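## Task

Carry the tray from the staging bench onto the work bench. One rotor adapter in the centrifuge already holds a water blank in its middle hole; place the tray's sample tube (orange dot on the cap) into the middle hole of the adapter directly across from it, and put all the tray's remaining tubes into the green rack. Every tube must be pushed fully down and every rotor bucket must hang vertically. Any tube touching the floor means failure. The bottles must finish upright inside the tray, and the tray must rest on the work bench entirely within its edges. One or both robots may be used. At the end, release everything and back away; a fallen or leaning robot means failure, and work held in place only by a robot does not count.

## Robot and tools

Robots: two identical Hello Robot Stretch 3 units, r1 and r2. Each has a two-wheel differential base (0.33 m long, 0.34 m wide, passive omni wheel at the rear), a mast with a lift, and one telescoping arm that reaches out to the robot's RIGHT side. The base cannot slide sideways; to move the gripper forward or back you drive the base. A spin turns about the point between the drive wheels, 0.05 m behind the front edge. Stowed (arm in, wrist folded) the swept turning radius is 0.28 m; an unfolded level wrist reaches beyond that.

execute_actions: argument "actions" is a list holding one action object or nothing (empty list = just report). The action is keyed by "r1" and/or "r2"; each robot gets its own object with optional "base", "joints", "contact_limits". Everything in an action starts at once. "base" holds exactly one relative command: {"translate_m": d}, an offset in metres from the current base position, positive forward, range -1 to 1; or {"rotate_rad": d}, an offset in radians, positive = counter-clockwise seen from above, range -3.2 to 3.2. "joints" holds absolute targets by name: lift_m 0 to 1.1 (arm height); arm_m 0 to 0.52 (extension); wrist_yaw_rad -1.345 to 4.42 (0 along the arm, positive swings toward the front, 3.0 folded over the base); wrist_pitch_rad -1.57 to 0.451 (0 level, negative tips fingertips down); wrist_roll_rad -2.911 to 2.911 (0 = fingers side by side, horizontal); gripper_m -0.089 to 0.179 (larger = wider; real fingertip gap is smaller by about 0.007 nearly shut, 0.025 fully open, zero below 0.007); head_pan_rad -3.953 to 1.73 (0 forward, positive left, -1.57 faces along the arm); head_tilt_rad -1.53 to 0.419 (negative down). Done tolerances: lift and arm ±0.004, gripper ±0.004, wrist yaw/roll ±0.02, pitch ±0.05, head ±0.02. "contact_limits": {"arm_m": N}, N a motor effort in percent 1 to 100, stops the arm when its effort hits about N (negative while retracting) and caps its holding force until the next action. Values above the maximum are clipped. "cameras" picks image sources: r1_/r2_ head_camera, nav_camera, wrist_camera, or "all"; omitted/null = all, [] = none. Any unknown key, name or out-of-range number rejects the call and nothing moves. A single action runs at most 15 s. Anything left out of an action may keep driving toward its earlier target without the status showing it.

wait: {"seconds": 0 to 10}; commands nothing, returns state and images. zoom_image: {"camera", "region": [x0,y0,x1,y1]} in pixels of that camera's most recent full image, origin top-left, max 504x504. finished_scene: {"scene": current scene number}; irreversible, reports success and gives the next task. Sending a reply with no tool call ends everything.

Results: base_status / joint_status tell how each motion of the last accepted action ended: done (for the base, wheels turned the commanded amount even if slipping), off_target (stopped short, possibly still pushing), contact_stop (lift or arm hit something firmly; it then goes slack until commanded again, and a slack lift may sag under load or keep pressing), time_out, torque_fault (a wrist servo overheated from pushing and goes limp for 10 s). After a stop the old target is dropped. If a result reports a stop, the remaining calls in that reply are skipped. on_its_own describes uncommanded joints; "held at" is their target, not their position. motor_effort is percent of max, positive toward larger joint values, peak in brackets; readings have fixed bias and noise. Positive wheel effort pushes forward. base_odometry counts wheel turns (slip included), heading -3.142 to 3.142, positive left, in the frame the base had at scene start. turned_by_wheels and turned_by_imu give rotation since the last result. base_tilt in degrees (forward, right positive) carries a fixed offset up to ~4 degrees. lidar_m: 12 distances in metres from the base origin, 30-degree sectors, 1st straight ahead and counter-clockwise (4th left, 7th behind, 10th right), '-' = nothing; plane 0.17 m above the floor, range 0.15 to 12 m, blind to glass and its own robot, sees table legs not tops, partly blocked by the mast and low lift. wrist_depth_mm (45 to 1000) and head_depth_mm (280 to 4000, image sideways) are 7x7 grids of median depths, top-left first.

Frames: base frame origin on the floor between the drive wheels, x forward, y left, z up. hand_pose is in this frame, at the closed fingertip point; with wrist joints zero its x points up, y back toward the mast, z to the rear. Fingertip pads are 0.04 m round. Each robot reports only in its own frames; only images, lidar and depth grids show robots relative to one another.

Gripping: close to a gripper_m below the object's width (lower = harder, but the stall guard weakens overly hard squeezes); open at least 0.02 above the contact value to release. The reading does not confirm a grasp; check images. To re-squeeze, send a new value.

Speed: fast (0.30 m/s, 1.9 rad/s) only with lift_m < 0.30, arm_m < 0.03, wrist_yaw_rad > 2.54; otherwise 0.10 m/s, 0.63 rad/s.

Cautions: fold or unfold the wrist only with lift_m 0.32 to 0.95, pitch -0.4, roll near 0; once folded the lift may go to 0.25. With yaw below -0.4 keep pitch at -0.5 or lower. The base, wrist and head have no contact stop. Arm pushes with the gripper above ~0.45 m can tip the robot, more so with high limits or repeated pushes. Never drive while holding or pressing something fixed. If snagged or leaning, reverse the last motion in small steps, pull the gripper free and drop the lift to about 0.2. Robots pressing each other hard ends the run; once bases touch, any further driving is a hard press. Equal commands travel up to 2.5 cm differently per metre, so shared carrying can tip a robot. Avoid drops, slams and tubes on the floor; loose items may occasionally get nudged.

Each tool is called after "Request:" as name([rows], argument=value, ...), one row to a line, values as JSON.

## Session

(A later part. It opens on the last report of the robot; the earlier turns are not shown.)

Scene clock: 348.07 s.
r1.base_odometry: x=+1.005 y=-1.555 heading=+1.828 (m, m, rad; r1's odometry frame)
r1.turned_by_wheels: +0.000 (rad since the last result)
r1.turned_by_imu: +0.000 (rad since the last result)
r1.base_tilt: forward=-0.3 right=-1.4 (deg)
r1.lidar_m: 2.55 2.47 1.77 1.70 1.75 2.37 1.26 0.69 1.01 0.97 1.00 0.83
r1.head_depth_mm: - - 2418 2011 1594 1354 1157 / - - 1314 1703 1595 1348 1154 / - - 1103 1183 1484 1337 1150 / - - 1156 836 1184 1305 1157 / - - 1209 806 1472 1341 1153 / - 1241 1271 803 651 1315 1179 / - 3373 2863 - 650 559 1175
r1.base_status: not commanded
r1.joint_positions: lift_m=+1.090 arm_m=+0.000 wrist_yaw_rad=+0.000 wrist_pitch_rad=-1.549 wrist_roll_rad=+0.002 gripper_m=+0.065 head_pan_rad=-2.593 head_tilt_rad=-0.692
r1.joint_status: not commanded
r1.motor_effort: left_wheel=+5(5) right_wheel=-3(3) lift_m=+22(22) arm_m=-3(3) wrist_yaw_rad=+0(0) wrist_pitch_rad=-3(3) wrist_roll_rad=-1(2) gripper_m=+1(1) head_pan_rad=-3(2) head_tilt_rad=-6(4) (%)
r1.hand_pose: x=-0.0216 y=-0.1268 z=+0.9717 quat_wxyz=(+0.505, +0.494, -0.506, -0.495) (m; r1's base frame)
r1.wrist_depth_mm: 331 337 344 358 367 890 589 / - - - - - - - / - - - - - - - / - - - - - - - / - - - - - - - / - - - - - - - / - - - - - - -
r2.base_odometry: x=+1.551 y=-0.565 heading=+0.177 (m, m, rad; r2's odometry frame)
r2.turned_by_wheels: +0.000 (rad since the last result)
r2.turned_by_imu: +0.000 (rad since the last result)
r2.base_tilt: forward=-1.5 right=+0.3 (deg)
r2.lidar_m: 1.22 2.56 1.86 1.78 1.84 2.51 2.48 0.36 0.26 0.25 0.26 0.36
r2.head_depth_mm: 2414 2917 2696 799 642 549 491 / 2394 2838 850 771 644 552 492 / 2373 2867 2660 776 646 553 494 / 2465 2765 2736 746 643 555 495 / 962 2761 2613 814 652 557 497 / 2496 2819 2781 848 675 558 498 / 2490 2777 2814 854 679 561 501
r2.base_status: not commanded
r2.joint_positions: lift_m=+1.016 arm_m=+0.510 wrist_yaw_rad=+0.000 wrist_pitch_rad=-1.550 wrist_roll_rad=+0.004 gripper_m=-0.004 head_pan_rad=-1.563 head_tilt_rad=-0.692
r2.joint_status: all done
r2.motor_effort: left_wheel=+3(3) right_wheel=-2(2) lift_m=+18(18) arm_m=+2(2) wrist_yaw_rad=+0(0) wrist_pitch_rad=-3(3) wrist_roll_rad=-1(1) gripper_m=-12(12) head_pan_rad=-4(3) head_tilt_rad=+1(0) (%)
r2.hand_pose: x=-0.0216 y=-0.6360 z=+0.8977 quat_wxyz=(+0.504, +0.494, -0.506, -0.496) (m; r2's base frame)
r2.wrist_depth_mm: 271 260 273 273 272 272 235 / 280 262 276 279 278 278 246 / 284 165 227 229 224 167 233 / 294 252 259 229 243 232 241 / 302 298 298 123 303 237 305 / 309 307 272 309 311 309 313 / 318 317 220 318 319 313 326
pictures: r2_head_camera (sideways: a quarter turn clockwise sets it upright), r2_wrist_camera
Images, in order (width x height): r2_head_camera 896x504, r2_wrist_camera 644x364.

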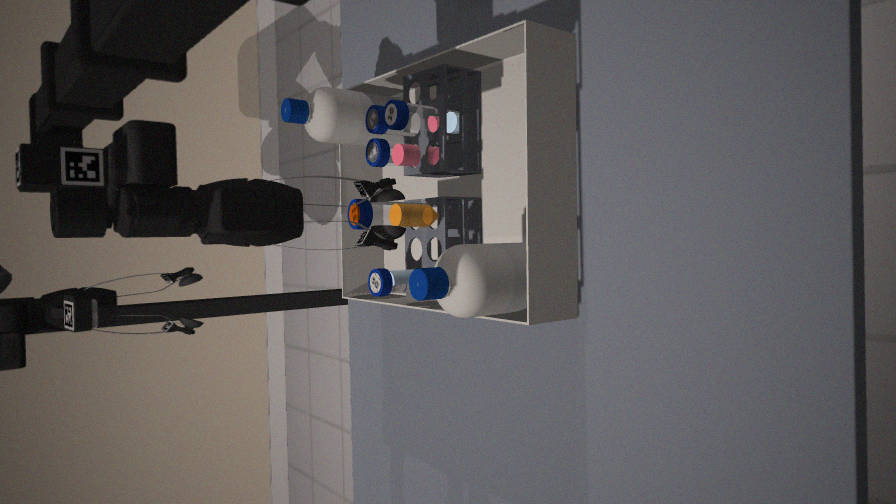

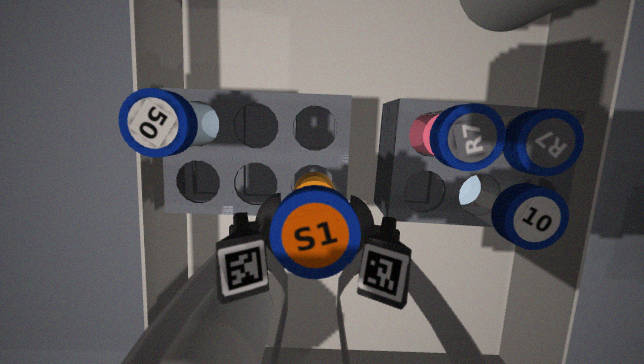

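Matches the original view. Down, release.

Request:
execute_actions([
  {"r2":{"joints":{"lift_m":0.972}}},
], cameras=["r2_wrist_camera"])

Request:
execute_actions([
  {"r2":{"joints":{"gripper_m":0.065}}},
], cameras=[])

Request:
execute_actions([
  {"r2":{"joints":{"lift_m":1.1}}},
], cameras=["r2_wrist_camera"])

Request:
execute_actions([
  {"r2":{"joints":{"arm_m":0.0}},"r1":{"base":{"translate_m":0.2},"joints":{"head_pan_rad":-1.5}}},
], cameras=[])

Request:
execute_actions([
  {"r1":{"joints":{"arm_m":0.44}}},
], cameras=["r1_wrist_camera","r1_head_camera"])

Scene clock: 361.13 s.
r1.base_odometry: x=+1.005 y=-1.555 heading=+1.828 (m, m, rad; r1's odometry frame)
r1.turned_by_wheels: +0.000 (rad since the last result)
r1.turned_by_imu: +0.001 (rad since the last result)
r1.base_tilt: forward=-0.3 right=-1.5 (deg)
r1.lidar_m: 2.56 2.47 1.78 1.70 1.75 2.36 1.26 0.69 1.01 0.97 1.00 0.83
r1.head_depth_mm: - - 2433 1985 1602 1341 1157 / - - 1311 1696 1600 1351 1153 / - - 1099 1175 1476 1344 1155 / - - 1153 833 1196 1313 1156 / - - 1213 804 1473 1333 1150 / - 1240 1273 805 649 1301 1179 / - 3350 2894 - 646 560 1168
r1.base_status: not commanded
r1.joint_positions: lift_m=+1.090 arm_m=+0.000 wrist_yaw_rad=+0.000 wrist_pitch_rad=-1.549 wrist_roll_rad=+0.002 gripper_m=+0.065 head_pan_rad=-2.593 head_tilt_rad=-0.692
r1.joint_status: not commanded
r1.motor_effort: left_wheel=+5(5) right_wheel=-3(3) lift_m=+22(22) arm_m=-3(3) wrist_yaw_rad=+0(0) wrist_pitch_rad=-3(3) wrist_roll_rad=-1(1) gripper_m=+0(0) head_pan_rad=-3(2) head_tilt_rad=-5(4) (%)
r1.hand_pose: x=-0.0216 y=-0.1268 z=+0.9717 quat_wxyz=(+0.505, +0.494, -0.506, -0.495) (m; r1's base frame)
r1.wrist_depth_mm: 331 339 344 359 370 880 592 / - - - - - - 991 / - - - - - - - / - - - - - - - / - - - - - - - / - - - - - - - / - - - - - - -
r2.base_odometry: x=+1.551 y=-0.565 heading=+0.177 (m, m, rad; r2's odometry frame)
r2.turned_by_wheels: +0.000 (rad since the last result)
r2.turned_by_imu: +0.000 (rad since the last result)
r2.base_tilt: forward=-1.5 right=+0.3 (deg)
r2.lidar_m: 1.22 2.56 1.86 1.78 1.84 2.51 2.48 0.36 0.26 0.25 0.26 0.36
r2.head_depth_mm: 2498 - 2568 770 642 550 492 / 2472 2878 846 769 644 551 492 / 2452 - 2675 776 645 554 495 / 2485 2790 2609 754 643 555 496 / 962 2744 2599 814 652 557 497 / 2481 2797 2750 849 674 560 499 / 2490 2802 2797 856 677 562 500
r2.base_status: not commanded
r2.joint_positions: lift_m=+0.973 arm_m=+0.510 wrist_yaw_rad=+0.000 wrist_pitch_rad=-1.550 wrist_roll_rad=+0.004 gripper_m=-0.004 head_pan_rad=-1.563 head_tilt_rad=-0.692
r2.joint_status: all done
r2.motor_effort: left_wheel=+3(3) right_wheel=-2(2) lift_m=+18(25) arm_m=+2(2) wrist_yaw_rad=-2(0) wrist_pitch_rad=-3(3) wrist_roll_rad=-2(1) gripper_m=-12(12) head_pan_rad=-3(4) head_tilt_rad=-1(1) (%)
r2.hand_pose: x=-0.0216 y=-0.6360 z=+0.8547 quat_wxyz=(+0.504, +0.494, -0.506, -0.496) (m; r2's base frame)
r2.wrist_depth_mm: 232 205 230 230 231 232 224 / 234 180 234 234 237 237 223 / 123 123 184 236 186 124 124 / 248 187 188 187 218 190 133 / 256 199 193 123 225 195 132 / 263 234 260 264 264 265 189 / 270 204 220 270 271 273 223
pictures: r2_wrist_camera
Images, in order (width x height): r2_wrist_camera 644x364.

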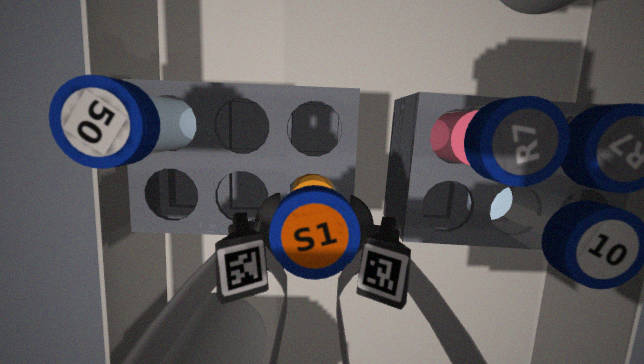

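Scene clock: 362.33 s.
r1.base_odometry: x=+1.005 y=-1.555 heading=+1.828 (m, m, rad; r1's odometry frame)
r1.turned_by_wheels: +0.000 (rad since the last result)
r1.turned_by_imu: +0.000 (rad since the last result)
r1.base_tilt: forward=-0.2 right=-1.4 (deg)
r1.lidar_m: 2.55 2.47 1.77 1.70 1.75 2.36 1.25 0.69 1.01 0.97 1.00 0.83
r1.head_depth_mm: - - 2421 1986 1613 1332 1159 / - - 1329 1711 1601 1337 1159 / - - 1093 1177 1471 1337 1155 / - - 1155 835 1195 1318 1152 / - - 1213 808 1472 1338 1146 / - 1243 1271 805 648 1312 1177 / - 3386 2841 - 650 558 1171
r1.base_status: not commanded
r1.joint_positions: lift_m=+1.090 arm_m=+0.000 wrist_yaw_rad=+0.000 wrist_pitch_rad=-1.549 wrist_roll_rad=+0.002 gripper_m=+0.065 head_pan_rad=-2.593 head_tilt_rad=-0.692
r1.joint_status: not commanded
r1.motor_effort: left_wheel=+5(5) right_wheel=-3(3) lift_m=+22(22) arm_m=-3(3) wrist_yaw_rad=+0(1) wrist_pitch_rad=-3(3) wrist_roll_rad=-1(1) gripper_m=+1(1) head_pan_rad=-3(2) head_tilt_rad=-4(5) (%)
r1.hand_pose: x=-0.0216 y=-0.1268 z=+0.9717 quat_wxyz=(+0.505, +0.494, -0.506, -0.495) (m; r1's base frame)
r1.wrist_depth_mm: 332 336 345 357 370 881 599 / - - - - - - 986 / - - - - - - - / - - - - - - - / - - - - - - - / - - - - - - - / - - - - - - -
r2.base_odometry: x=+1.551 y=-0.565 heading=+0.177 (m, m, rad; r2's odometry frame)
r2.turned_by_wheels: +0.000 (rad since the last result)
r2.turned_by_imu: +0.000 (rad since the last result)
r2.base_tilt: forward=-1.5 right=+0.3 (deg)
r2.lidar_m: 1.22 2.55 1.85 1.78 1.85 2.50 2.48 0.36 0.26 0.25 0.26 0.36
r2.head_depth_mm: 2495 - 2554 769 642 551 491 / 2441 2906 846 772 644 551 493 / 2441 - 2604 776 645 555 495 / 2488 2807 2599 736 643 556 496 / 962 2752 2633 816 652 557 497 / 2517 2794 2773 852 673 559 498 / 2489 2788 2779 856 678 563 500
r2.base_status: not commanded
r2.joint_positions: lift_m=+0.973 arm_m=+0.510 wrist_yaw_rad=+0.000 wrist_pitch_rad=-1.550 wrist_roll_rad=+0.004 gripper_m=+0.065 head_pan_rad=-1.563 head_tilt_rad=-0.692
r2.joint_status: all done
r2.motor_effort: left_wheel=+3(3) right_wheel=-2(2) lift_m=+18(18) arm_m=+2(2) wrist_yaw_rad=+2(1) wrist_pitch_rad=-3(3) wrist_roll_rad=-2(1) gripper_m=+0(79) head_pan_rad=-3(3) head_tilt_rad=+0(1) (%)
r2.hand_pose: x=-0.0216 y=-0.6360 z=+0.8547 quat_wxyz=(+0.504, +0.494, -0.506, -0.496) (m; r2's base frame)
r2.wrist_depth_mm: 229 204 230 233 232 231 223 / 234 180 234 234 236 236 223 / 123 123 185 236 186 124 124 / 250 187 188 188 213 188 133 / 257 200 192 129 224 197 131 / 263 218 262 264 - 264 190 / 271 224 220 271 273 271 224
pictures: none
No camera images: the call's "cameras" was empty. Leave "cameras" out to get every camera's image.

Scene clock: 364.33 s.
r1.base_odometry: x=+1.005 y=-1.555 heading=+1.828 (m, m, rad; r1's odometry frame)
r1.turned_by_wheels: +0.000 (rad since the last result)
r1.turned_by_imu: +0.000 (rad since the last result)
r1.base_tilt: forward=-0.3 right=-1.4 (deg)
r1.lidar_m: 2.55 2.47 1.78 1.70 1.75 2.37 1.25 0.69 1.01 0.97 1.00 0.83
r1.head_depth_mm: - - 2410 1993 1610 1346 1154 / - - 1319 1696 1605 1347 1158 / - - 1095 1177 1483 1339 1155 / - - 1149 837 1187 1316 1156 / - - 1213 806 1463 1339 1150 / - 1236 1276 807 648 1311 1171 / - 3332 2880 - 648 557 1169
r1.base_status: not commanded
r1.joint_positions: lift_m=+1.090 arm_m=+0.000 wrist_yaw_rad=+0.000 wrist_pitch_rad=-1.549 wrist_roll_rad=+0.002 gripper_m=+0.065 head_pan_rad=-2.593 head_tilt_rad=-0.692
r1.joint_status: not commanded
r1.motor_effort: left_wheel=+5(5) right_wheel=-3(3) lift_m=+22(22) arm_m=-3(3) wrist_yaw_rad=+0(0) wrist_pitch_rad=-3(3) wrist_roll_rad=+0(2) gripper_m=+0(0) head_pan_rad=-3(2) head_tilt_rad=-5(5) (%)
r1.hand_pose: x=-0.0216 y=-0.1268 z=+0.9717 quat_wxyz=(+0.505, +0.494, -0.506, -0.495) (m; r1's base frame)
r1.wrist_depth_mm: 330 338 346 357 370 880 589 / - - - - - - 986 / - - - - - - - / - - - - - - - / - - - - - - - / - - - - - - - / - - - - - - -
r2.base_odometry: x=+1.551 y=-0.565 heading=+0.177 (m, m, rad; r2's odometry frame)
r2.turned_by_wheels: +0.000 (rad since the last result)
r2.turned_by_imu: +0.000 (rad since the last result)
r2.base_tilt: forward=-1.4 right=+0.3 (deg)
r2.lidar_m: 1.22 2.55 1.85 1.78 1.84 2.51 2.48 0.36 0.26 0.25 0.26 0.36
r2.head_depth_mm: 2480 2799 2699 797 642 551 491 / 2534 2793 850 771 643 552 493 / - 2862 2706 776 646 554 494 / 2510 2847 2732 756 642 555 495 / 963 2749 2621 815 652 557 498 / 2485 2784 2763 851 675 561 500 / 2484 2784 2799 853 677 560 500
r2.base_status: not commanded
r2.joint_positions: lift_m=+1.099 arm_m=+0.510 wrist_yaw_rad=+0.000 wrist_pitch_rad=-1.550 wrist_roll_rad=+0.004 gripper_m=+0.065 head_pan_rad=-1.563 head_tilt_rad=-0.692
r2.joint_status: all done
r2.motor_effort: left_wheel=+3(3) right_wheel=-2(2) lift_m=+62(62) arm_m=+2(2) wrist_yaw_rad=+0(0) wrist_pitch_rad=-3(3) wrist_roll_rad=-1(1) gripper_m=+1(0) head_pan_rad=-3(3) head_tilt_rad=+0(0) (%)
r2.hand_pose: x=-0.0216 y=-0.6360 z=+0.9805 quat_wxyz=(+0.504, +0.494, -0.506, -0.496) (m; r2's base frame)
r2.wrist_depth_mm: 349 352 347 351 349 280 357 / 356 356 354 357 360 357 365 / 369 365 303 365 304 310 374 / 375 375 341 315 316 321 381 / 387 387 382 389 388 391 395 / 400 401 276 400 - 406 406 / 410 410 250 378 382 417 421
pictures: r2_wrist_camera
Images, in order (width x height): r2_wrist_camera 644x364.

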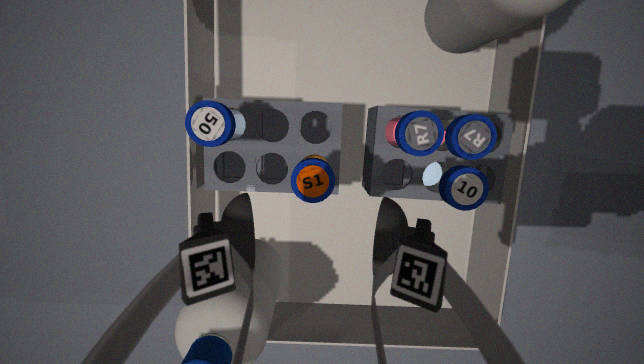

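Scene clock: 369.27 s.
r1.base_odometry: x=+0.954 y=-1.361 heading=+1.828 (m, m, rad; r1's odometry frame)
r1.turned_by_wheels: +0.000 (rad since the last result)
r1.turned_by_imu: +0.002 (rad since the last result)
r1.base_tilt: forward=-0.3 right=-1.4 (deg)
r1.lidar_m: 2.35 2.48 1.78 1.70 1.76 2.37 1.23 0.87 1.01 0.96 0.99 0.65
r1.head_depth_mm: - - - - - - - / - - - - - - - / 2537 2845 1435 - - - - / 2646 3023 1061 686 598 572 1183 / 2653 3021 1062 780 616 572 1167 / 2672 2965 1056 804 651 572 1149 / 2628 3050 1051 802 648 572 1151
r1.base_status: done
r1.joint_positions: lift_m=+1.090 arm_m=+0.000 wrist_yaw_rad=+0.000 wrist_pitch_rad=-1.549 wrist_roll_rad=+0.002 gripper_m=+0.065 head_pan_rad=-1.507 head_tilt_rad=-0.692
r1.joint_status: all done
r1.motor_effort: left_wheel=+5(11) right_wheel=-3(3) lift_m=+22(22) arm_m=-3(3) wrist_yaw_rad=+0(0) wrist_pitch_rad=-3(3) wrist_roll_rad=-1(1) gripper_m=+0(0) head_pan_rad=+1(31) head_tilt_rad=-4(4) (%)
r1.hand_pose: x=-0.0216 y=-0.1268 z=+0.9717 quat_wxyz=(+0.505, +0.494, -0.506, -0.495) (m; r1's base frame)
r1.wrist_depth_mm: 331 337 338 344 354 367 379 / - - - - - - - / - - - - - - - / - - - - - - - / - - - - - - - / - - - - - - - / - - - - - - -
r2.base_odometry: x=+1.551 y=-0.565 heading=+0.177 (m, m, rad; r2's odometry frame)
r2.turned_by_wheels: +0.000 (rad since the last result)
r2.turned_by_imu: +0.000 (rad since the last result)
r2.base_tilt: forward=-1.5 right=+0.3 (deg)
r2.lidar_m: 1.22 2.55 1.86 1.78 1.84 2.50 2.48 0.36 0.26 0.25 0.26 0.36
r2.head_depth_mm: - - - - - - - / - - - - - - - / - 2698 - - - - - / 2462 2755 2631 618 646 570 491 / 2484 2793 2771 815 652 557 498 / 2497 2778 2791 851 674 560 499 / 2480 2807 2812 853 678 561 500
r2.base_status: not commanded
r2.joint_positions: lift_m=+1.099 arm_m=+0.002 wrist_yaw_rad=+0.000 wrist_pitch_rad=-1.550 wrist_roll_rad=+0.004 gripper_m=+0.065 head_pan_rad=-1.563 head_tilt_rad=-0.692
r2.joint_status: all done
joint sent to its limit — the command would take r2.arm_m past its lower limit, so that joint was sent only as far as its limit.
r2.motor_effort: left_wheel=+3(3) right_wheel=-2(2) lift_m=+62(62) arm_m=-4(4) wrist_yaw_rad=-1(1) wrist_pitch_rad=-3(3) wrist_roll_rad=-2(1) gripper_m=+0(0) head_pan_rad=-4(3) head_tilt_rad=-1(0) (%)
r2.hand_pose: x=-0.0216 y=-0.1278 z=+0.9805 quat_wxyz=(+0.504, +0.494, -0.506, -0.496) (m; r2's base frame)
r2.wrist_depth_mm: 349 352 354 353 354 357 360 / 362 359 361 361 364 364 366 / - - - - - - - / - - - - - - - / - - - - - - - / - - - - - - - / - - - - - - -
pictures: none
No camera images: the call's "cameras" was empty. Leave "cameras" out to get every camera's image.

Scene clock: 373.70 s.
r1.base_odometry: x=+0.954 y=-1.361 heading=+1.828 (m, m, rad; r1's odometry frame)
r1.turned_by_wheels: +0.000 (rad since the last result)
r1.turned_by_imu: +0.001 (rad since the last result)
r1.base_tilt: forward=-0.2 right=-1.3 (deg)
r1.lidar_m: 2.35 2.47 1.78 1.70 1.76 2.37 1.23 0.87 1.01 0.96 0.99 0.65
r1.head_depth_mm: 2608 2967 1067 759 619 560 1156 / 2712 3029 806 726 618 575 1157 / - - 1065 738 611 573 1152 / 2607 3020 1062 696 602 573 1155 / 2649 3021 1062 780 614 571 1153 / 2649 3009 1055 802 649 572 1145 / 2677 3096 1053 801 649 571 1152
r1.base_status: not commanded
r1.joint_positions: lift_m=+1.090 arm_m=+0.440 wrist_yaw_rad=+0.000 wrist_pitch_rad=-1.549 wrist_roll_rad=+0.002 gripper_m=+0.065 head_pan_rad=-1.507 head_tilt_rad=-0.692
r1.joint_status: all done
r1.motor_effort: left_wheel=+5(5) right_wheel=-3(3) lift_m=+22(22) arm_m=+3(2) wrist_yaw_rad=+0(0) wrist_pitch_rad=-3(3) wrist_roll_rad=-1(1) gripper_m=-1(1) head_pan_rad=+2(2) head_tilt_rad=-4(5) (%)
r1.hand_pose: x=-0.0216 y=-0.5661 z=+0.9717 quat_wxyz=(+0.505, +0.494, -0.506, -0.495) (m; r1's base frame)
r1.wrist_depth_mm: 328 331 333 341 339 326 359 / 339 342 347 351 355 353 370 / 348 350 294 333 303 372 379 / 358 363 306 346 347 361 393 / 370 378 373 384 389 394 408 / 377 387 291 393 - 409 423 / 395 395 240 411 424 429 436
r2.base_odometry: x=+1.551 y=-0.565 heading=+0.177 (m, m, rad; r2's odometry frame)
r2.turned_by_wheels: +0.000 (rad since the last result)
r2.turned_by_imu: +0.000 (rad since the last result)
r2.base_tilt: forward=-1.6 right=+0.2 (deg)
r2.lidar_m: 1.22 2.55 1.86 1.78 1.85 2.50 2.48 0.36 0.26 0.25 0.26 0.36
r2.head_depth_mm: - - - - - - - / - - - - - - - / - 1274 - - - - - / 2460 2761 2623 617 645 570 490 / 2500 2787 2763 816 651 558 498 / 2482 2793 2775 848 674 560 499 / 2482 2798 2798 852 677 562 500
r2.base_status: not commanded
r2.joint_positions: lift_m=+1.099 arm_m=+0.002 wrist_yaw_rad=+0.000 wrist_pitch_rad=-1.550 wrist_roll_rad=+0.004 gripper_m=+0.065 head_pan_rad=-1.563 head_tilt_rad=-0.692
r2.joint_status: not commanded
r2.motor_effort: left_wheel=+4(3) right_wheel=-2(2) lift_m=+62(62) arm_m=-4(4) wrist_yaw_rad=+0(2) wrist_pitch_rad=-3(3) wrist_roll_rad=-1(1) gripper_m=+0(1) head_pan_rad=-3(4) head_tilt_rad=+0(0) (%)
r2.hand_pose: x=-0.0216 y=-0.1278 z=+0.9805 quat_wxyz=(+0.504, +0.494, -0.506, -0.496) (m; r2's base frame)
r2.wrist_depth_mm: 351 350 353 353 355 354 354 / 359 360 361 362 363 366 364 / - - - - - - - / - - - - - - - / - - - - - - - / - - - - - - - / - - - - - - -
pictures: r1_head_camera (sideways: a quarter turn clockwise sets it upright), r1_wrist_camera
Images, in order (width x height): r1_head_camera 896x504, r1_wrist_camera 644x364.

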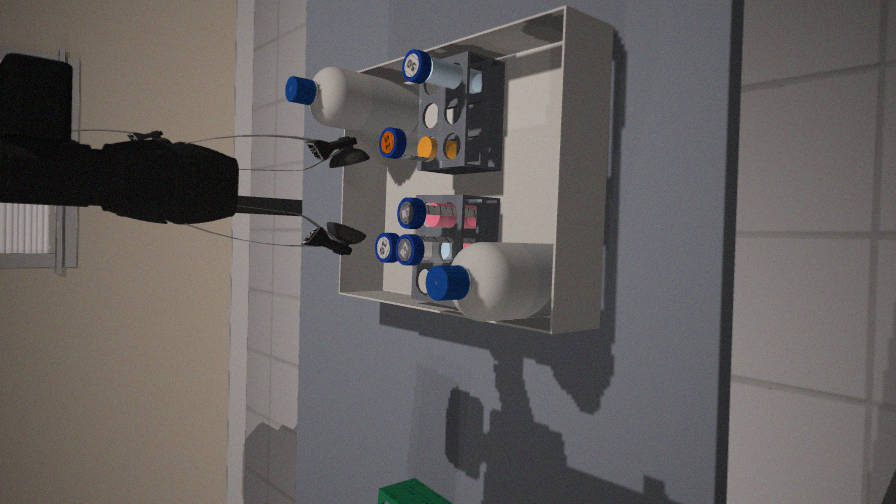

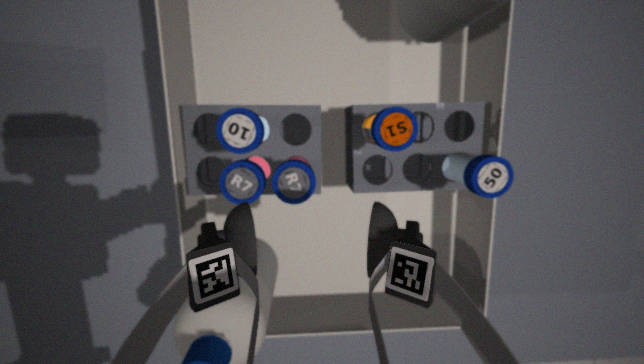

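Request:
execute_actions([
  {"r1":{"base":{"translate_m":-0.066},"joints":{"arm_m":0.495,"lift_m":1.04}}},
], cameras=["r1_wrist_camera"])

Scene clock: 383.10 s.
r1.base_odometry: x=+0.971 y=-1.425 heading=+1.829 (m, m, rad; r1's odometry frame)
r1.turned_by_wheels: +0.000 (rad since the last result)
r1.turned_by_imu: +0.001 (rad since the last result)
r1.base_tilt: forward=-0.3 right=-1.4 (deg)
r1.lidar_m: 2.42 2.47 1.78 1.70 1.76 2.37 1.24 0.81 1.01 0.97 1.00 0.71
r1.head_depth_mm: 2739 2993 1061 810 651 561 1153 / - 2994 1014 730 618 573 1152 / - - 1058 735 608 573 1152 / 2555 2933 1063 730 614 572 1149 / 2636 2987 1054 694 600 570 1164 / 2652 3068 1058 803 617 570 1143 / 2664 3022 1055 803 648 570 1148
r1.base_status: done
r1.joint_positions: lift_m=+1.040 arm_m=+0.495 wrist_yaw_rad=+0.000 wrist_pitch_rad=-1.549 wrist_roll_rad=+0.002 gripper_m=+0.065 head_pan_rad=-1.507 head_tilt_rad=-0.692
r1.joint_status: all done
r1.motor_effort: left_wheel=+4(5) right_wheel=-3(8) lift_m=+13(18) arm_m=+4(6) wrist_yaw_rad=+0(0) wrist_pitch_rad=-3(2) wrist_roll_rad=-1(1) gripper_m=+0(0) head_pan_rad=+2(2) head_tilt_rad=-4(4) (%)
r1.hand_pose: x=-0.0216 y=-0.6210 z=+0.9223 quat_wxyz=(+0.505, +0.494, -0.505, -0.495) (m; r1's base frame)
r1.wrist_depth_mm: 247 285 288 292 164 304 307 / 253 292 298 301 245 313 318 / 266 303 307 310 311 324 327 / 285 278 311 259 269 335 340 / 314 204 317 270 272 345 350 / 327 202 335 342 - 357 363 / 338 287 346 353 353 370 375
r2.base_odometry: x=+1.551 y=-0.565 heading=+0.177 (m, m, rad; r2's odometry frame)
r2.turned_by_wheels: +0.000 (rad since the last result)
r2.turned_by_imu: +0.000 (rad since the last result)
r2.base_tilt: forward=-1.5 right=+0.2 (deg)
r2.lidar_m: 1.22 2.55 1.86 1.78 1.85 2.51 2.48 0.36 0.26 0.25 0.26 0.36
r2.head_depth_mm: - - - - - - - / - - - - - - - / - 551 - - - - - / 478 1261 1441 617 647 570 490 / 1010 2815 2782 816 652 558 498 / 2466 2806 2779 851 675 559 498 / 2489 2784 2806 852 677 560 501
r2.base_status: not commanded
r2.joint_positions: lift_m=+1.099 arm_m=+0.002 wrist_yaw_rad=+0.000 wrist_pitch_rad=-1.550 wrist_roll_rad=+0.004 gripper_m=+0.065 head_pan_rad=-1.563 head_tilt_rad=-0.692
r2.joint_status: not commanded
r2.motor_effort: left_wheel=+3(3) right_wheel=-2(2) lift_m=+63(62) arm_m=-4(4) wrist_yaw_rad=-1(0) wrist_pitch_rad=-3(3) wrist_roll_rad=-1(1) gripper_m=+0(0) head_pan_rad=-3(3) head_tilt_rad=+0(0) (%)
r2.hand_pose: x=-0.0216 y=-0.1278 z=+0.9805 quat_wxyz=(+0.504, +0.494, -0.506, -0.496) (m; r2's base frame)
r2.wrist_depth_mm: 350 348 352 354 356 356 356 / 359 363 363 366 362 367 366 / - - - - - - - / - - - - - - - / - - - - - - - / - - - - - - - / - - - - - - -
pictures: r1_wrist_camera
Images, in order (width x height): r1_wrist_camera 644x364.

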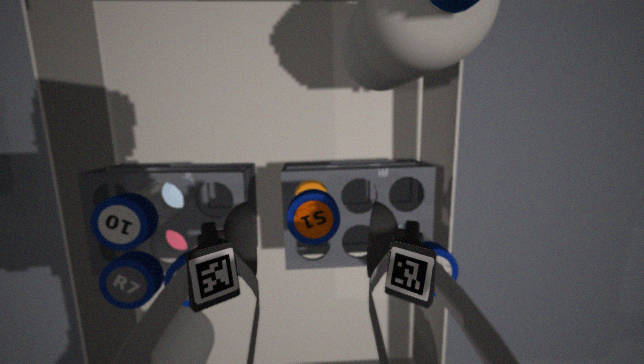

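Request:
execute_actions([
  {"r1":{"joints":{"arm_m":0.483,"lift_m":0.99}}},
], cameras=["r1_wrist_camera"])

Scene clock: 389.03 s.
r1.base_odometry: x=+0.971 y=-1.425 heading=+1.829 (m, m, rad; r1's odometry frame)
r1.turned_by_wheels: +0.000 (rad since the last result)
r1.turned_by_imu: +0.001 (rad since the last result)
r1.base_tilt: forward=-0.3 right=-1.4 (deg)
r1.lidar_m: 2.42 2.47 1.79 1.70 1.76 2.37 1.23 0.81 1.01 0.97 1.00 0.71
r1.head_depth_mm: 2529 - 1066 813 653 561 1154 / 2548 3046 1020 730 620 573 1156 / 912 - 877 734 609 573 1155 / 2545 2911 1062 728 616 572 1159 / 2637 3000 1054 697 600 573 1146 / 2667 2999 1059 803 615 572 1154 / 2665 3012 1056 799 649 570 1152
r1.base_status: not commanded
r1.joint_positions: lift_m=+0.990 arm_m=+0.483 wrist_yaw_rad=+0.000 wrist_pitch_rad=-1.549 wrist_roll_rad=+0.002 gripper_m=+0.065 head_pan_rad=-1.507 head_tilt_rad=-0.692
r1.joint_status: all done
r1.motor_effort: left_wheel=+4(4) right_wheel=-2(2) lift_m=+14(13) arm_m=-3(3) wrist_yaw_rad=+0(0) wrist_pitch_rad=-3(3) wrist_roll_rad=-1(1) gripper_m=+1(1) head_pan_rad=+2(3) head_tilt_rad=-4(4) (%)
r1.hand_pose: x=-0.0216 y=-0.6097 z=+0.8723 quat_wxyz=(+0.505, +0.494, -0.505, -0.496) (m; r1's base frame)
r1.wrist_depth_mm: 235 240 243 246 159 206 259 / 238 246 249 253 255 261 266 / 238 253 258 260 264 269 277 / 197 204 254 207 213 279 284 / 142 207 271 149 215 290 294 / 149 158 285 286 - 296 305 / 181 250 291 297 300 309 314
r2.base_odometry: x=+1.551 y=-0.565 heading=+0.177 (m, m, rad; r2's odometry frame)
r2.turned_by_wheels: +0.000 (rad since the last result)
r2.turned_by_imu: +0.000 (rad since the last result)
r2.base_tilt: forward=-1.5 right=+0.2 (deg)
r2.lidar_m: 1.22 2.56 1.85 1.78 1.85 2.51 2.48 0.36 0.26 0.25 0.26 0.36
r2.head_depth_mm: - - - - - - - / - - - - - - - / - 588 - - - - - / 605 555 1387 618 645 570 491 / 1025 2789 2750 814 651 558 497 / 2488 2773 2800 849 675 559 499 / 2510 2799 2822 856 677 562 500
r2.base_status: not commanded
r2.joint_positions: lift_m=+1.099 arm_m=+0.002 wrist_yaw_rad=+0.000 wrist_pitch_rad=-1.550 wrist_roll_rad=+0.004 gripper_m=+0.065 head_pan_rad=-1.563 head_tilt_rad=-0.692
r2.joint_status: not commanded
r2.motor_effort: left_wheel=+3(3) right_wheel=-2(2) lift_m=+63(62) arm_m=-4(4) wrist_yaw_rad=+0(1) wrist_pitch_rad=-3(3) wrist_roll_rad=-1(1) gripper_m=+0(0) head_pan_rad=-3(3) head_tilt_rad=-1(1) (%)
r2.hand_pose: x=-0.0216 y=-0.1278 z=+0.9805 quat_wxyz=(+0.504, +0.494, -0.506, -0.496) (m; r2's base frame)
r2.wrist_depth_mm: 352 350 353 351 355 355 356 / 360 357 361 361 361 368 367 / - - - - - - - / - - - - - - - / - - - - - - - / - - - - - - - / - - - - - - -
pictures: r1_wrist_camera
Images, in order (width x height): r1_wrist_camera 644x364.

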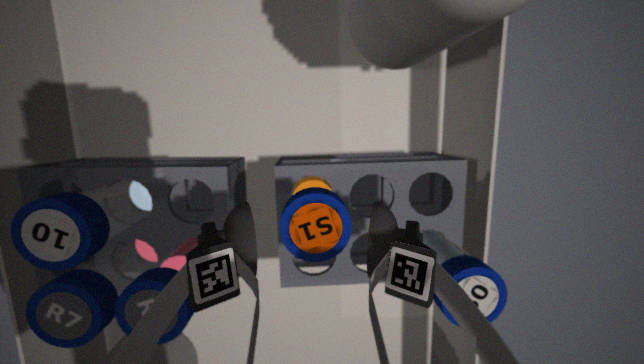

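Request:
execute_actions([
  {"r1":{"joints":{"lift_m":0.968}}},
], cameras=["r1_wrist_camera"])

Request:
execute_actions([
  {"r1":{"joints":{"gripper_m":-0.005}}},
], cameras=[])

Request:
execute_actions([
  {"r1":{"joints":{"lift_m":1.1}}},
], cameras=["r1_wrist_camera","r1_head_camera"])

Scene clock: 399.40 s.
r1.base_odometry: x=+0.971 y=-1.425 heading=+1.829 (m, m, rad; r1's odometry frame)
r1.turned_by_wheels: +0.000 (rad since the last result)
r1.turned_by_imu: +0.001 (rad since the last result)
r1.base_tilt: forward=-0.2 right=-1.4 (deg)
r1.lidar_m: 2.42 2.47 1.78 1.70 1.76 2.37 1.24 0.81 1.01 0.97 1.00 0.71
r1.head_depth_mm: 2562 - 1018 812 655 560 1156 / 2528 3133 1020 730 619 574 1154 / 2490 - 826 731 609 573 1155 / 2546 2927 1059 730 614 571 1147 / 2668 2951 1059 695 601 571 1151 / 2614 3039 1054 802 615 571 1151 / 2654 3019 1057 802 649 573 1151
r1.base_status: not commanded
r1.joint_positions: lift_m=+0.968 arm_m=+0.483 wrist_yaw_rad=+0.000 wrist_pitch_rad=-1.549 wrist_roll_rad=+0.002 gripper_m=+0.065 head_pan_rad=-1.507 head_tilt_rad=-0.692
r1.joint_status: all done
r1.motor_effort: left_wheel=+5(5) right_wheel=-3(2) lift_m=+14(15) arm_m=-3(3) wrist_yaw_rad=+0(0) wrist_pitch_rad=-2(3) wrist_roll_rad=-1(1) gripper_m=-1(0) head_pan_rad=+2(2) head_tilt_rad=-5(4) (%)
r1.hand_pose: x=-0.0216 y=-0.6097 z=+0.8503 quat_wxyz=(+0.505, +0.494, -0.505, -0.496) (m; r1's base frame)
r1.wrist_depth_mm: 217 219 223 225 159 168 237 / 221 225 229 233 236 207 245 / 227 231 234 238 242 209 252 / 203 181 235 185 216 196 262 / 132 187 247 126 193 197 269 / 187 189 260 197 - 166 279 / 129 129 267 271 275 140 287
r2.base_odometry: x=+1.551 y=-0.565 heading=+0.177 (m, m, rad; r2's odometry frame)
r2.turned_by_wheels: +0.000 (rad since the last result)
r2.turned_by_imu: +0.000 (rad since the last result)
r2.base_tilt: forward=-1.6 right=+0.3 (deg)
r2.lidar_m: 1.22 2.56 1.85 1.78 1.85 2.51 2.48 0.36 0.26 0.25 0.26 0.36
r2.head_depth_mm: - - - - - - - / - - - - - - - / - 567 - - - - - / 1066 559 950 619 646 571 491 / 1060 2818 2788 812 653 557 497 / 2489 2794 2770 849 675 559 499 / 2466 2787 2805 852 678 562 500
r2.base_status: not commanded
r2.joint_positions: lift_m=+1.099 arm_m=+0.002 wrist_yaw_rad=+0.000 wrist_pitch_rad=-1.550 wrist_roll_rad=+0.004 gripper_m=+0.065 head_pan_rad=-1.563 head_tilt_rad=-0.692
r2.joint_status: not commanded
r2.motor_effort: left_wheel=+3(3) right_wheel=-2(2) lift_m=+62(62) arm_m=-4(4) wrist_yaw_rad=-1(0) wrist_pitch_rad=-3(3) wrist_roll_rad=-1(1) gripper_m=+0(0) head_pan_rad=-4(3) head_tilt_rad=-1(0) (%)
r2.hand_pose: x=-0.0216 y=-0.1278 z=+0.9805 quat_wxyz=(+0.504, +0.494, -0.506, -0.496) (m; r2's base frame)
r2.wrist_depth_mm: 350 350 353 355 351 357 357 / 359 362 360 363 363 362 366 / - - - - - - - / - - - - - - - / - - - - - - - / - - - - - - - / - - - - - - -
pictures: r1_wrist_camera
Images, in order (width x height): r1_wrist_camera 644x364.

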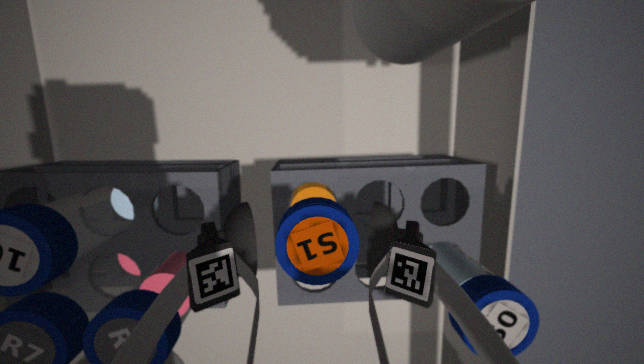

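Scene clock: 400.60 s.
r1.base_odometry: x=+0.971 y=-1.425 heading=+1.829 (m, m, rad; r1's odometry frame)
r1.turned_by_wheels: +0.000 (rad since the last result)
r1.turned_by_imu: +0.000 (rad since the last result)
r1.base_tilt: forward=-0.3 right=-1.4 (deg)
r1.lidar_m: 2.42 2.48 1.78 1.70 1.76 2.37 1.24 0.81 1.01 0.97 1.00 0.71
r1.head_depth_mm: 2575 - 1020 808 655 562 1153 / 2502 3145 1016 728 618 573 1162 / 2492 - 829 732 609 571 1146 / 2555 2911 1057 728 616 571 1151 / 2665 3001 1068 695 603 572 1149 / 2654 3032 1053 801 614 571 1148 / 2702 3005 1055 804 649 570 1155
r1.base_status: not commanded
r1.joint_positions: lift_m=+0.968 arm_m=+0.483 wrist_yaw_rad=+0.000 wrist_pitch_rad=-1.549 wrist_roll_rad=+0.002 gripper_m=-0.004 head_pan_rad=-1.507 head_tilt_rad=-0.692
r1.joint_status: all done
r1.motor_effort: left_wheel=+5(5) right_wheel=-3(2) lift_m=+14(14) arm_m=-3(3) wrist_yaw_rad=+0(0) wrist_pitch_rad=-3(3) wrist_roll_rad=-1(1) gripper_m=-12(87) head_pan_rad=+3(3) head_tilt_rad=-5(5) (%)
r1.hand_pose: x=-0.0216 y=-0.6097 z=+0.8503 quat_wxyz=(+0.505, +0.494, -0.505, -0.496) (m; r1's base frame)
r1.wrist_depth_mm: 216 220 223 224 159 169 238 / 222 226 229 232 236 207 245 / 227 231 235 238 243 209 253 / 203 181 234 184 216 196 259 / 133 187 189 123 195 197 270 / 186 174 191 198 174 157 279 / 129 129 267 271 275 139 290
r2.base_odometry: x=+1.551 y=-0.565 heading=+0.177 (m, m, rad; r2's odometry frame)
r2.turned_by_wheels: +0.000 (rad since the last result)
r2.turned_by_imu: +0.000 (rad since the last result)
r2.base_tilt: forward=-1.4 right=+0.3 (deg)
r2.lidar_m: 1.22 2.56 1.85 1.78 1.84 2.51 2.48 0.36 0.26 0.25 0.26 0.36
r2.head_depth_mm: - - - - - - - / - - - - - - - / - 566 - - - - - / 1068 559 948 618 647 570 490 / 1063 2799 2770 815 653 558 497 / 2484 2786 2800 850 676 559 499 / 2503 2790 2790 854 677 562 501
r2.base_status: not commanded
r2.joint_positions: lift_m=+1.099 arm_m=+0.002 wrist_yaw_rad=+0.000 wrist_pitch_rad=-1.550 wrist_roll_rad=+0.004 gripper_m=+0.065 head_pan_rad=-1.563 head_tilt_rad=-0.692
r2.joint_status: not commanded
r2.motor_effort: left_wheel=+3(3) right_wheel=-2(2) lift_m=+63(62) arm_m=-4(4) wrist_yaw_rad=+0(0) wrist_pitch_rad=-3(3) wrist_roll_rad=-1(1) gripper_m=+1(0) head_pan_rad=-3(4) head_tilt_rad=-1(0) (%)
r2.hand_pose: x=-0.0216 y=-0.1278 z=+0.9805 quat_wxyz=(+0.504, +0.494, -0.506, -0.496) (m; r2's base frame)
r2.wrist_depth_mm: 350 356 352 354 352 355 355 / 357 360 360 365 365 365 365 / - - - - - - - / - - - - - - - / - - - - - - - / - - - - - - - / - - - - - - -
pictures: none
No camera images: the call's "cameras" was empty. Leave "cameras" out to get every camera's image.

Scene clock: 402.63 s.
r1.base_odometry: x=+0.971 y=-1.425 heading=+1.829 (m, m, rad; r1's odometry frame)
r1.turned_by_wheels: +0.000 (rad since the last result)
r1.turned_by_imu: +0.000 (rad since the last result)
r1.base_tilt: forward=-0.2 right=-1.3 (deg)
r1.lidar_m: 2.42 2.47 1.78 1.70 1.76 2.37 1.23 0.81 1.01 0.97 1.00 0.71
r1.head_depth_mm: 2621 3005 1072 814 654 559 1160 / 2660 3000 1014 728 618 575 1150 / - 3047 791 809 610 574 1155 / 2553 2924 1060 731 615 573 1151 / 2651 3003 1061 695 601 571 1156 / 2660 2983 1055 802 616 571 1144 / 2643 3019 1057 801 649 571 1145
r1.base_status: not commanded
r1.joint_positions: lift_m=+1.100 arm_m=+0.483 wrist_yaw_rad=+0.000 wrist_pitch_rad=-1.549 wrist_roll_rad=+0.002 gripper_m=-0.004 head_pan_rad=-1.507 head_tilt_rad=-0.692
r1.joint_status: all done
r1.motor_effort: left_wheel=+4(5) right_wheel=-3(3) lift_m=+22(21) arm_m=-3(3) wrist_yaw_rad=+0(0) wrist_pitch_rad=-3(3) wrist_roll_rad=-1(1) gripper_m=-13(13) head_pan_rad=+3(2) head_tilt_rad=-5(4) (%)
r1.hand_pose: x=-0.0216 y=-0.6097 z=+0.9817 quat_wxyz=(+0.505, +0.494, -0.505, -0.496) (m; r1's base frame)
r1.wrist_depth_mm: 337 328 346 349 219 361 369 / 347 348 353 358 334 371 379 / 358 348 364 368 374 386 390 / 367 306 324 325 356 399 404 / 381 320 269 123 402 410 416 / 390 373 392 409 418 424 432 / 403 293 366 383 382 444 448
r2.base_odometry: x=+1.551 y=-0.565 heading=+0.177 (m, m, rad; r2's odometry frame)
r2.turned_by_wheels: +0.000 (rad since the last result)
r2.turned_by_imu: +0.000 (rad since the last result)
r2.base_tilt: forward=-1.5 right=+0.2 (deg)
r2.lidar_m: 1.22 2.55 1.86 1.78 1.85 2.51 2.48 0.36 0.26 0.25 0.26 0.36
r2.head_depth_mm: - - - - - - - / - - - - - - - / - 579 - - - - - / 524 1334 948 619 645 570 491 / 2477 2799 2766 814 652 558 497 / 2490 2804 2809 850 674 558 499 / 2490 2802 2809 857 678 562 501
r2.base_status: not commanded
r2.joint_positions: lift_m=+1.099 arm_m=+0.002 wrist_yaw_rad=+0.000 wrist_pitch_rad=-1.550 wrist_roll_rad=+0.004 gripper_m=+0.065 head_pan_rad=-1.563 head_tilt_rad=-0.692
r2.joint_status: not commanded
r2.motor_effort: left_wheel=+3(3) right_wheel=-2(2) lift_m=+62(63) arm_m=-4(4) wrist_yaw_rad=+0(0) wrist_pitch_rad=-3(3) wrist_roll_rad=-1(1) gripper_m=+0(0) head_pan_rad=-3(3) head_tilt_rad=+0(1) (%)
r2.hand_pose: x=-0.0216 y=-0.1278 z=+0.9805 quat_wxyz=(+0.504, +0.494, -0.506, -0.496) (m; r2's base frame)
r2.wrist_depth_mm: 349 352 351 352 356 354 358 / 358 361 363 361 363 362 366 / - - - - - - - / - - - - - - - / - - - - - - - / - - - - - - - / - - - - - - -
pictures: r1_head_camera (sideways: a quarter turn clockwise sets it upright), r1_wrist_camera
Images, in order (width x height): r1_head_camera 896x504, r1_wrist_camera 644x364.

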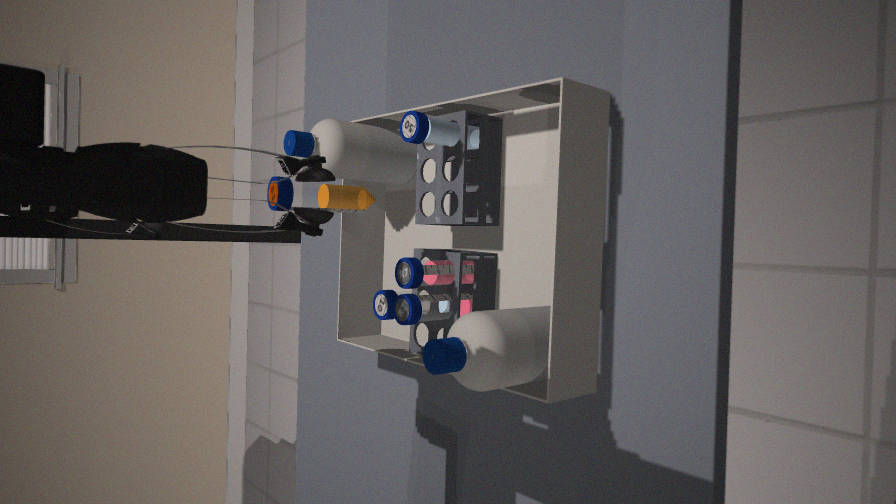

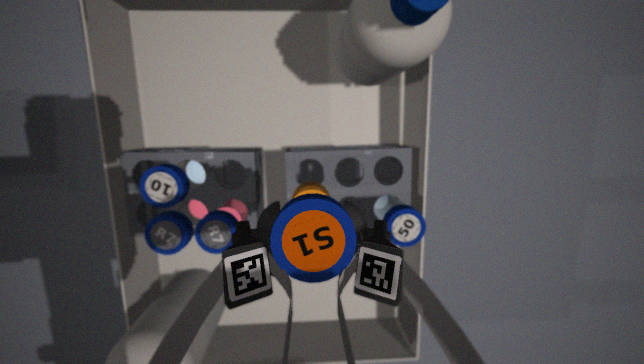

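Request:
execute_actions([
  {"r1":{"joints":{"arm_m":0.15,"head_pan_rad":-2.1,"head_tilt_rad":-0.75}}},
], cameras=[])

Request:
execute_actions([
  {"r1":{"base":{"translate_m":-0.65}},"r2":{"base":{"translate_m":-0.12},"joints":{"arm_m":0.51,"lift_m":1.1}}},
], cameras=["r1_head_camera","r1_nav_camera","r1_wrist_camera","r2_wrist_camera"])

Scene clock: 412.40 s.
r1.base_odometry: x=+0.971 y=-1.425 heading=+1.829 (m, m, rad; r1's odometry frame)
r1.turned_by_wheels: +0.000 (rad since the last result)
r1.turned_by_imu: +0.002 (rad since the last result)
r1.base_tilt: forward=-0.2 right=-1.5 (deg)
r1.lidar_m: 2.42 2.47 1.78 1.70 1.76 2.38 1.24 0.81 1.01 0.97 1.00 0.71
r1.head_depth_mm: 1180 1267 978 761 1443 1322 1139 / 3591 3302 980 766 1439 1317 1145 / 3380 3444 971 765 662 1316 1135 / 3192 3412 977 762 626 1312 1135 / 2911 3169 967 761 624 1254 1138 / 2826 3115 967 717 595 568 1137 / - 2950 1005 689 376 531 1135
r1.base_status: not commanded
r1.joint_positions: lift_m=+1.100 arm_m=+0.150 wrist_yaw_rad=+0.000 wrist_pitch_rad=-1.549 wrist_roll_rad=+0.002 gripper_m=-0.004 head_pan_rad=-2.093 head_tilt_rad=-0.741
r1.joint_status: all done
r1.motor_effort: left_wheel=+5(5) right_wheel=-3(2) lift_m=+22(22) arm_m=-3(3) wrist_yaw_rad=+0(0) wrist_pitch_rad=-3(3) wrist_roll_rad=-1(2) gripper_m=-13(13) head_pan_rad=-3(28) head_tilt_rad=-5(11) (%)
r1.hand_pose: x=-0.0216 y=-0.2767 z=+0.9817 quat_wxyz=(+0.505, +0.494, -0.505, -0.495) (m; r1's base frame)
r1.wrist_depth_mm: 338 278 325 346 351 363 367 / 348 355 359 363 371 374 379 / 359 364 370 375 381 386 392 / - - - 381 - - - / - - - 123 - - - / - - - - - - - / - - - - - - -
r2.base_odometry: x=+1.551 y=-0.565 heading=+0.177 (m, m, rad; r2's odometry frame)
r2.turned_by_wheels: +0.000 (rad since the last result)
r2.turned_by_imu: +0.000 (rad since the last result)
r2.base_tilt: forward=-1.5 right=+0.3 (deg)
r2.lidar_m: 1.22 2.55 1.85 1.78 1.85 2.50 2.48 0.36 0.26 0.25 0.26 0.36
r2.head_depth_mm: - - - - - - - / - - - - - - - / - 2740 - - - - - / 1112 2648 1499 618 645 568 490 / 2489 2813 2757 813 652 557 497 / 2499 2800 2798 848 675 560 499 / 2501 2779 2800 854 678 562 501
r2.base_status: not commanded
r2.joint_positions: lift_m=+1.099 arm_m=+0.002 wrist_yaw_rad=+0.000 wrist_pitch_rad=-1.550 wrist_roll_rad=+0.004 gripper_m=+0.065 head_pan_rad=-1.563 head_tilt_rad=-0.692
r2.joint_status: not commanded
r2.motor_effort: left_wheel=+3(3) right_wheel=-2(2) lift_m=+62(62) arm_m=-4(4) wrist_yaw_rad=+0(1) wrist_pitch_rad=-3(3) wrist_roll_rad=-1(1) gripper_m=+0(0) head_pan_rad=-3(3) head_tilt_rad=+0(0) (%)
r2.hand_pose: x=-0.0216 y=-0.1278 z=+0.9805 quat_wxyz=(+0.504, +0.494, -0.506, -0.496) (m; r2's base frame)
r2.wrist_depth_mm: 349 351 351 354 354 356 356 / 357 359 361 362 364 365 365 / - - - - - - - / - - - - - - - / - - - - - - - / - - - - - - - / - - - - - - -
pictures: none
No camera images: the call's "cameras" was empty. Leave "cameras" out to get every camera's image.

Scene clock: 419.83 s.
r1.base_odometry: x=+1.136 y=-2.053 heading=+1.829 (m, m, rad; r1's odometry frame)
r1.turned_by_wheels: +0.000 (rad since the last result)
r1.turned_by_imu: +0.002 (rad since the last result)
r1.base_tilt: forward=-0.1 right=-1.4 (deg)
r1.lidar_m: 1.32 2.45 1.77 1.69 1.74 2.28 2.18 0.44 0.35 0.36 1.02 1.33
r1.head_depth_mm: 2470 2504 1004 770 917 1280 1135 / 1061 1145 973 731 829 1136 1135 / 969 1107 1009 811 860 925 1138 / 889 1036 930 994 923 1172 1140 / 847 954 1131 1098 626 798 1092 / 893 3094 2384 785 609 566 1135 / - 2990 2467 732 376 541 1132
r1.base_status: done
r1.joint_positions: lift_m=+1.100 arm_m=+0.150 wrist_yaw_rad=+0.000 wrist_pitch_rad=-1.549 wrist_roll_rad=+0.002 gripper_m=-0.004 head_pan_rad=-2.093 head_tilt_rad=-0.741
r1.joint_status: not commanded
r1.motor_effort: left_wheel=+5(5) right_wheel=-2(6) lift_m=+22(22) arm_m=-3(3) wrist_yaw_rad=+0(0) wrist_pitch_rad=-2(3) wrist_roll_rad=-1(1) gripper_m=-14(12) head_pan_rad=-2(2) head_tilt_rad=-4(4) (%)
r1.hand_pose: x=-0.0216 y=-0.2767 z=+0.9817 quat_wxyz=(+0.505, +0.494, -0.505, -0.495) (m; r1's base frame)
r1.wrist_depth_mm: 338 345 350 353 358 563 411 / 349 353 358 364 371 579 413 / 358 363 370 373 611 611 - / - - - - - - - / - - - 123 - - - / - - - - - - - / - - - - - - -
r2.base_odometry: x=+1.433 y=-0.586 heading=+0.177 (m, m, rad; r2's odometry frame)
r2.turned_by_wheels: +0.000 (rad since the last result)
r2.turned_by_imu: +0.000 (rad since the last result)
r2.base_tilt: forward=-1.5 right=+0.3 (deg)
r2.lidar_m: 1.22 2.55 1.85 1.78 1.84 2.51 2.36 0.37 0.26 0.26 0.26 0.36
r2.head_depth_mm: 2489 2785 2685 827 661 550 491 / 2539 2791 2691 830 662 552 492 / - 2859 1014 774 645 553 494 / 2488 2865 2748 775 647 555 496 / 2501 2808 2757 775 647 557 496 / 2500 2803 2772 619 637 559 499 / 2481 2780 2817 853 675 561 501
r2.base_status: done
r2.joint_positions: lift_m=+1.099 arm_m=+0.510 wrist_yaw_rad=+0.000 wrist_pitch_rad=-1.550 wrist_roll_rad=+0.004 gripper_m=+0.065 head_pan_rad=-1.563 head_tilt_rad=-0.692
r2.joint_status: all done
r2.motor_effort: left_wheel=+4(6) right_wheel=-2(4) lift_m=+63(63) arm_m=+2(0) wrist_yaw_rad=+0(0) wrist_pitch_rad=-2(3) wrist_roll_rad=-2(1) gripper_m=+0(0) head_pan_rad=-3(3) head_tilt_rad=+0(0) (%)
r2.hand_pose: x=-0.0216 y=-0.6360 z=+0.9805 quat_wxyz=(+0.504, +0.494, -0.506, -0.496) (m; r2's base frame)
r2.wrist_depth_mm: 319 347 350 343 353 357 352 / 313 355 353 357 360 366 367 / 288 306 312 305 372 373 372 / 357 361 371 318 376 385 382 / 381 381 387 393 393 392 377 / 312 297 396 400 - 403 408 / 249 354 369 373 418 414 416
pictures: r1_head_camera (sideways: a quarter turn clockwise sets it upright), r1_nav_camera (sideways: a quarter turn counterclockwise sets it upright), r1_wrist_camera, r2_wrist_camera
Images, in order (width x height): r1_head_camera 896x504, r1_nav_camera 672x504, r1_wrist_camera 644x364, r2_wrist_camera 644x364.

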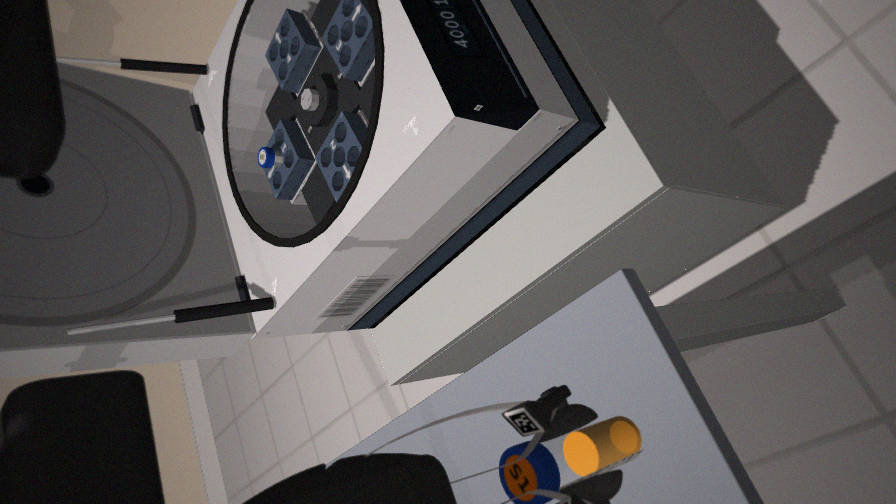

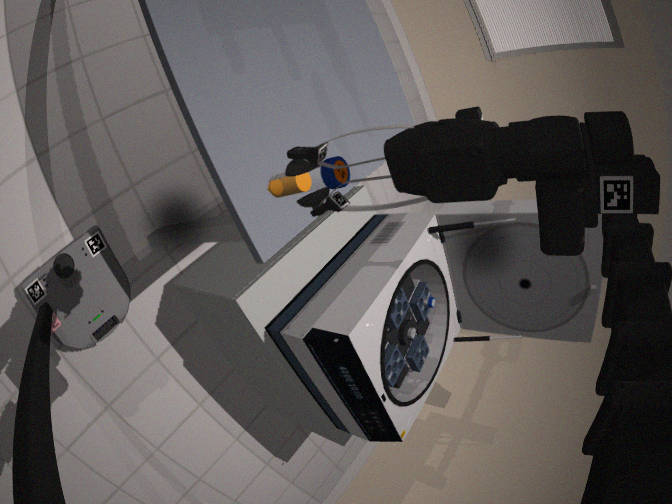

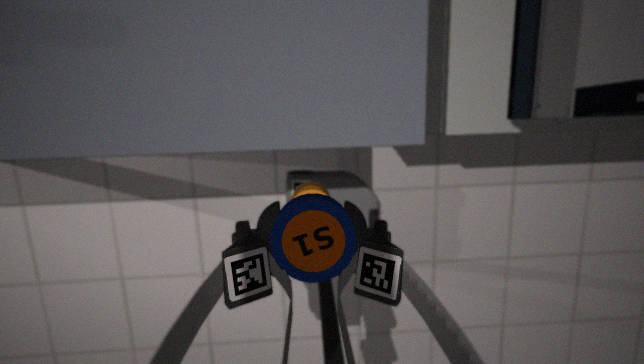

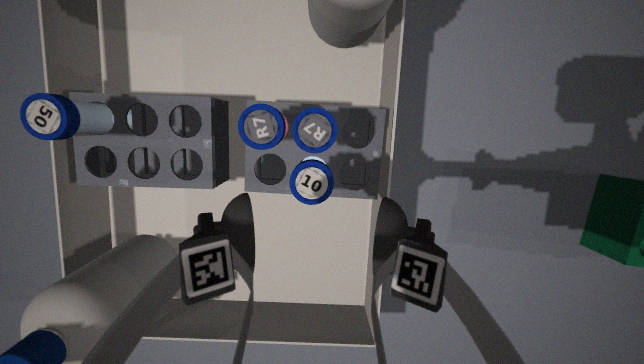

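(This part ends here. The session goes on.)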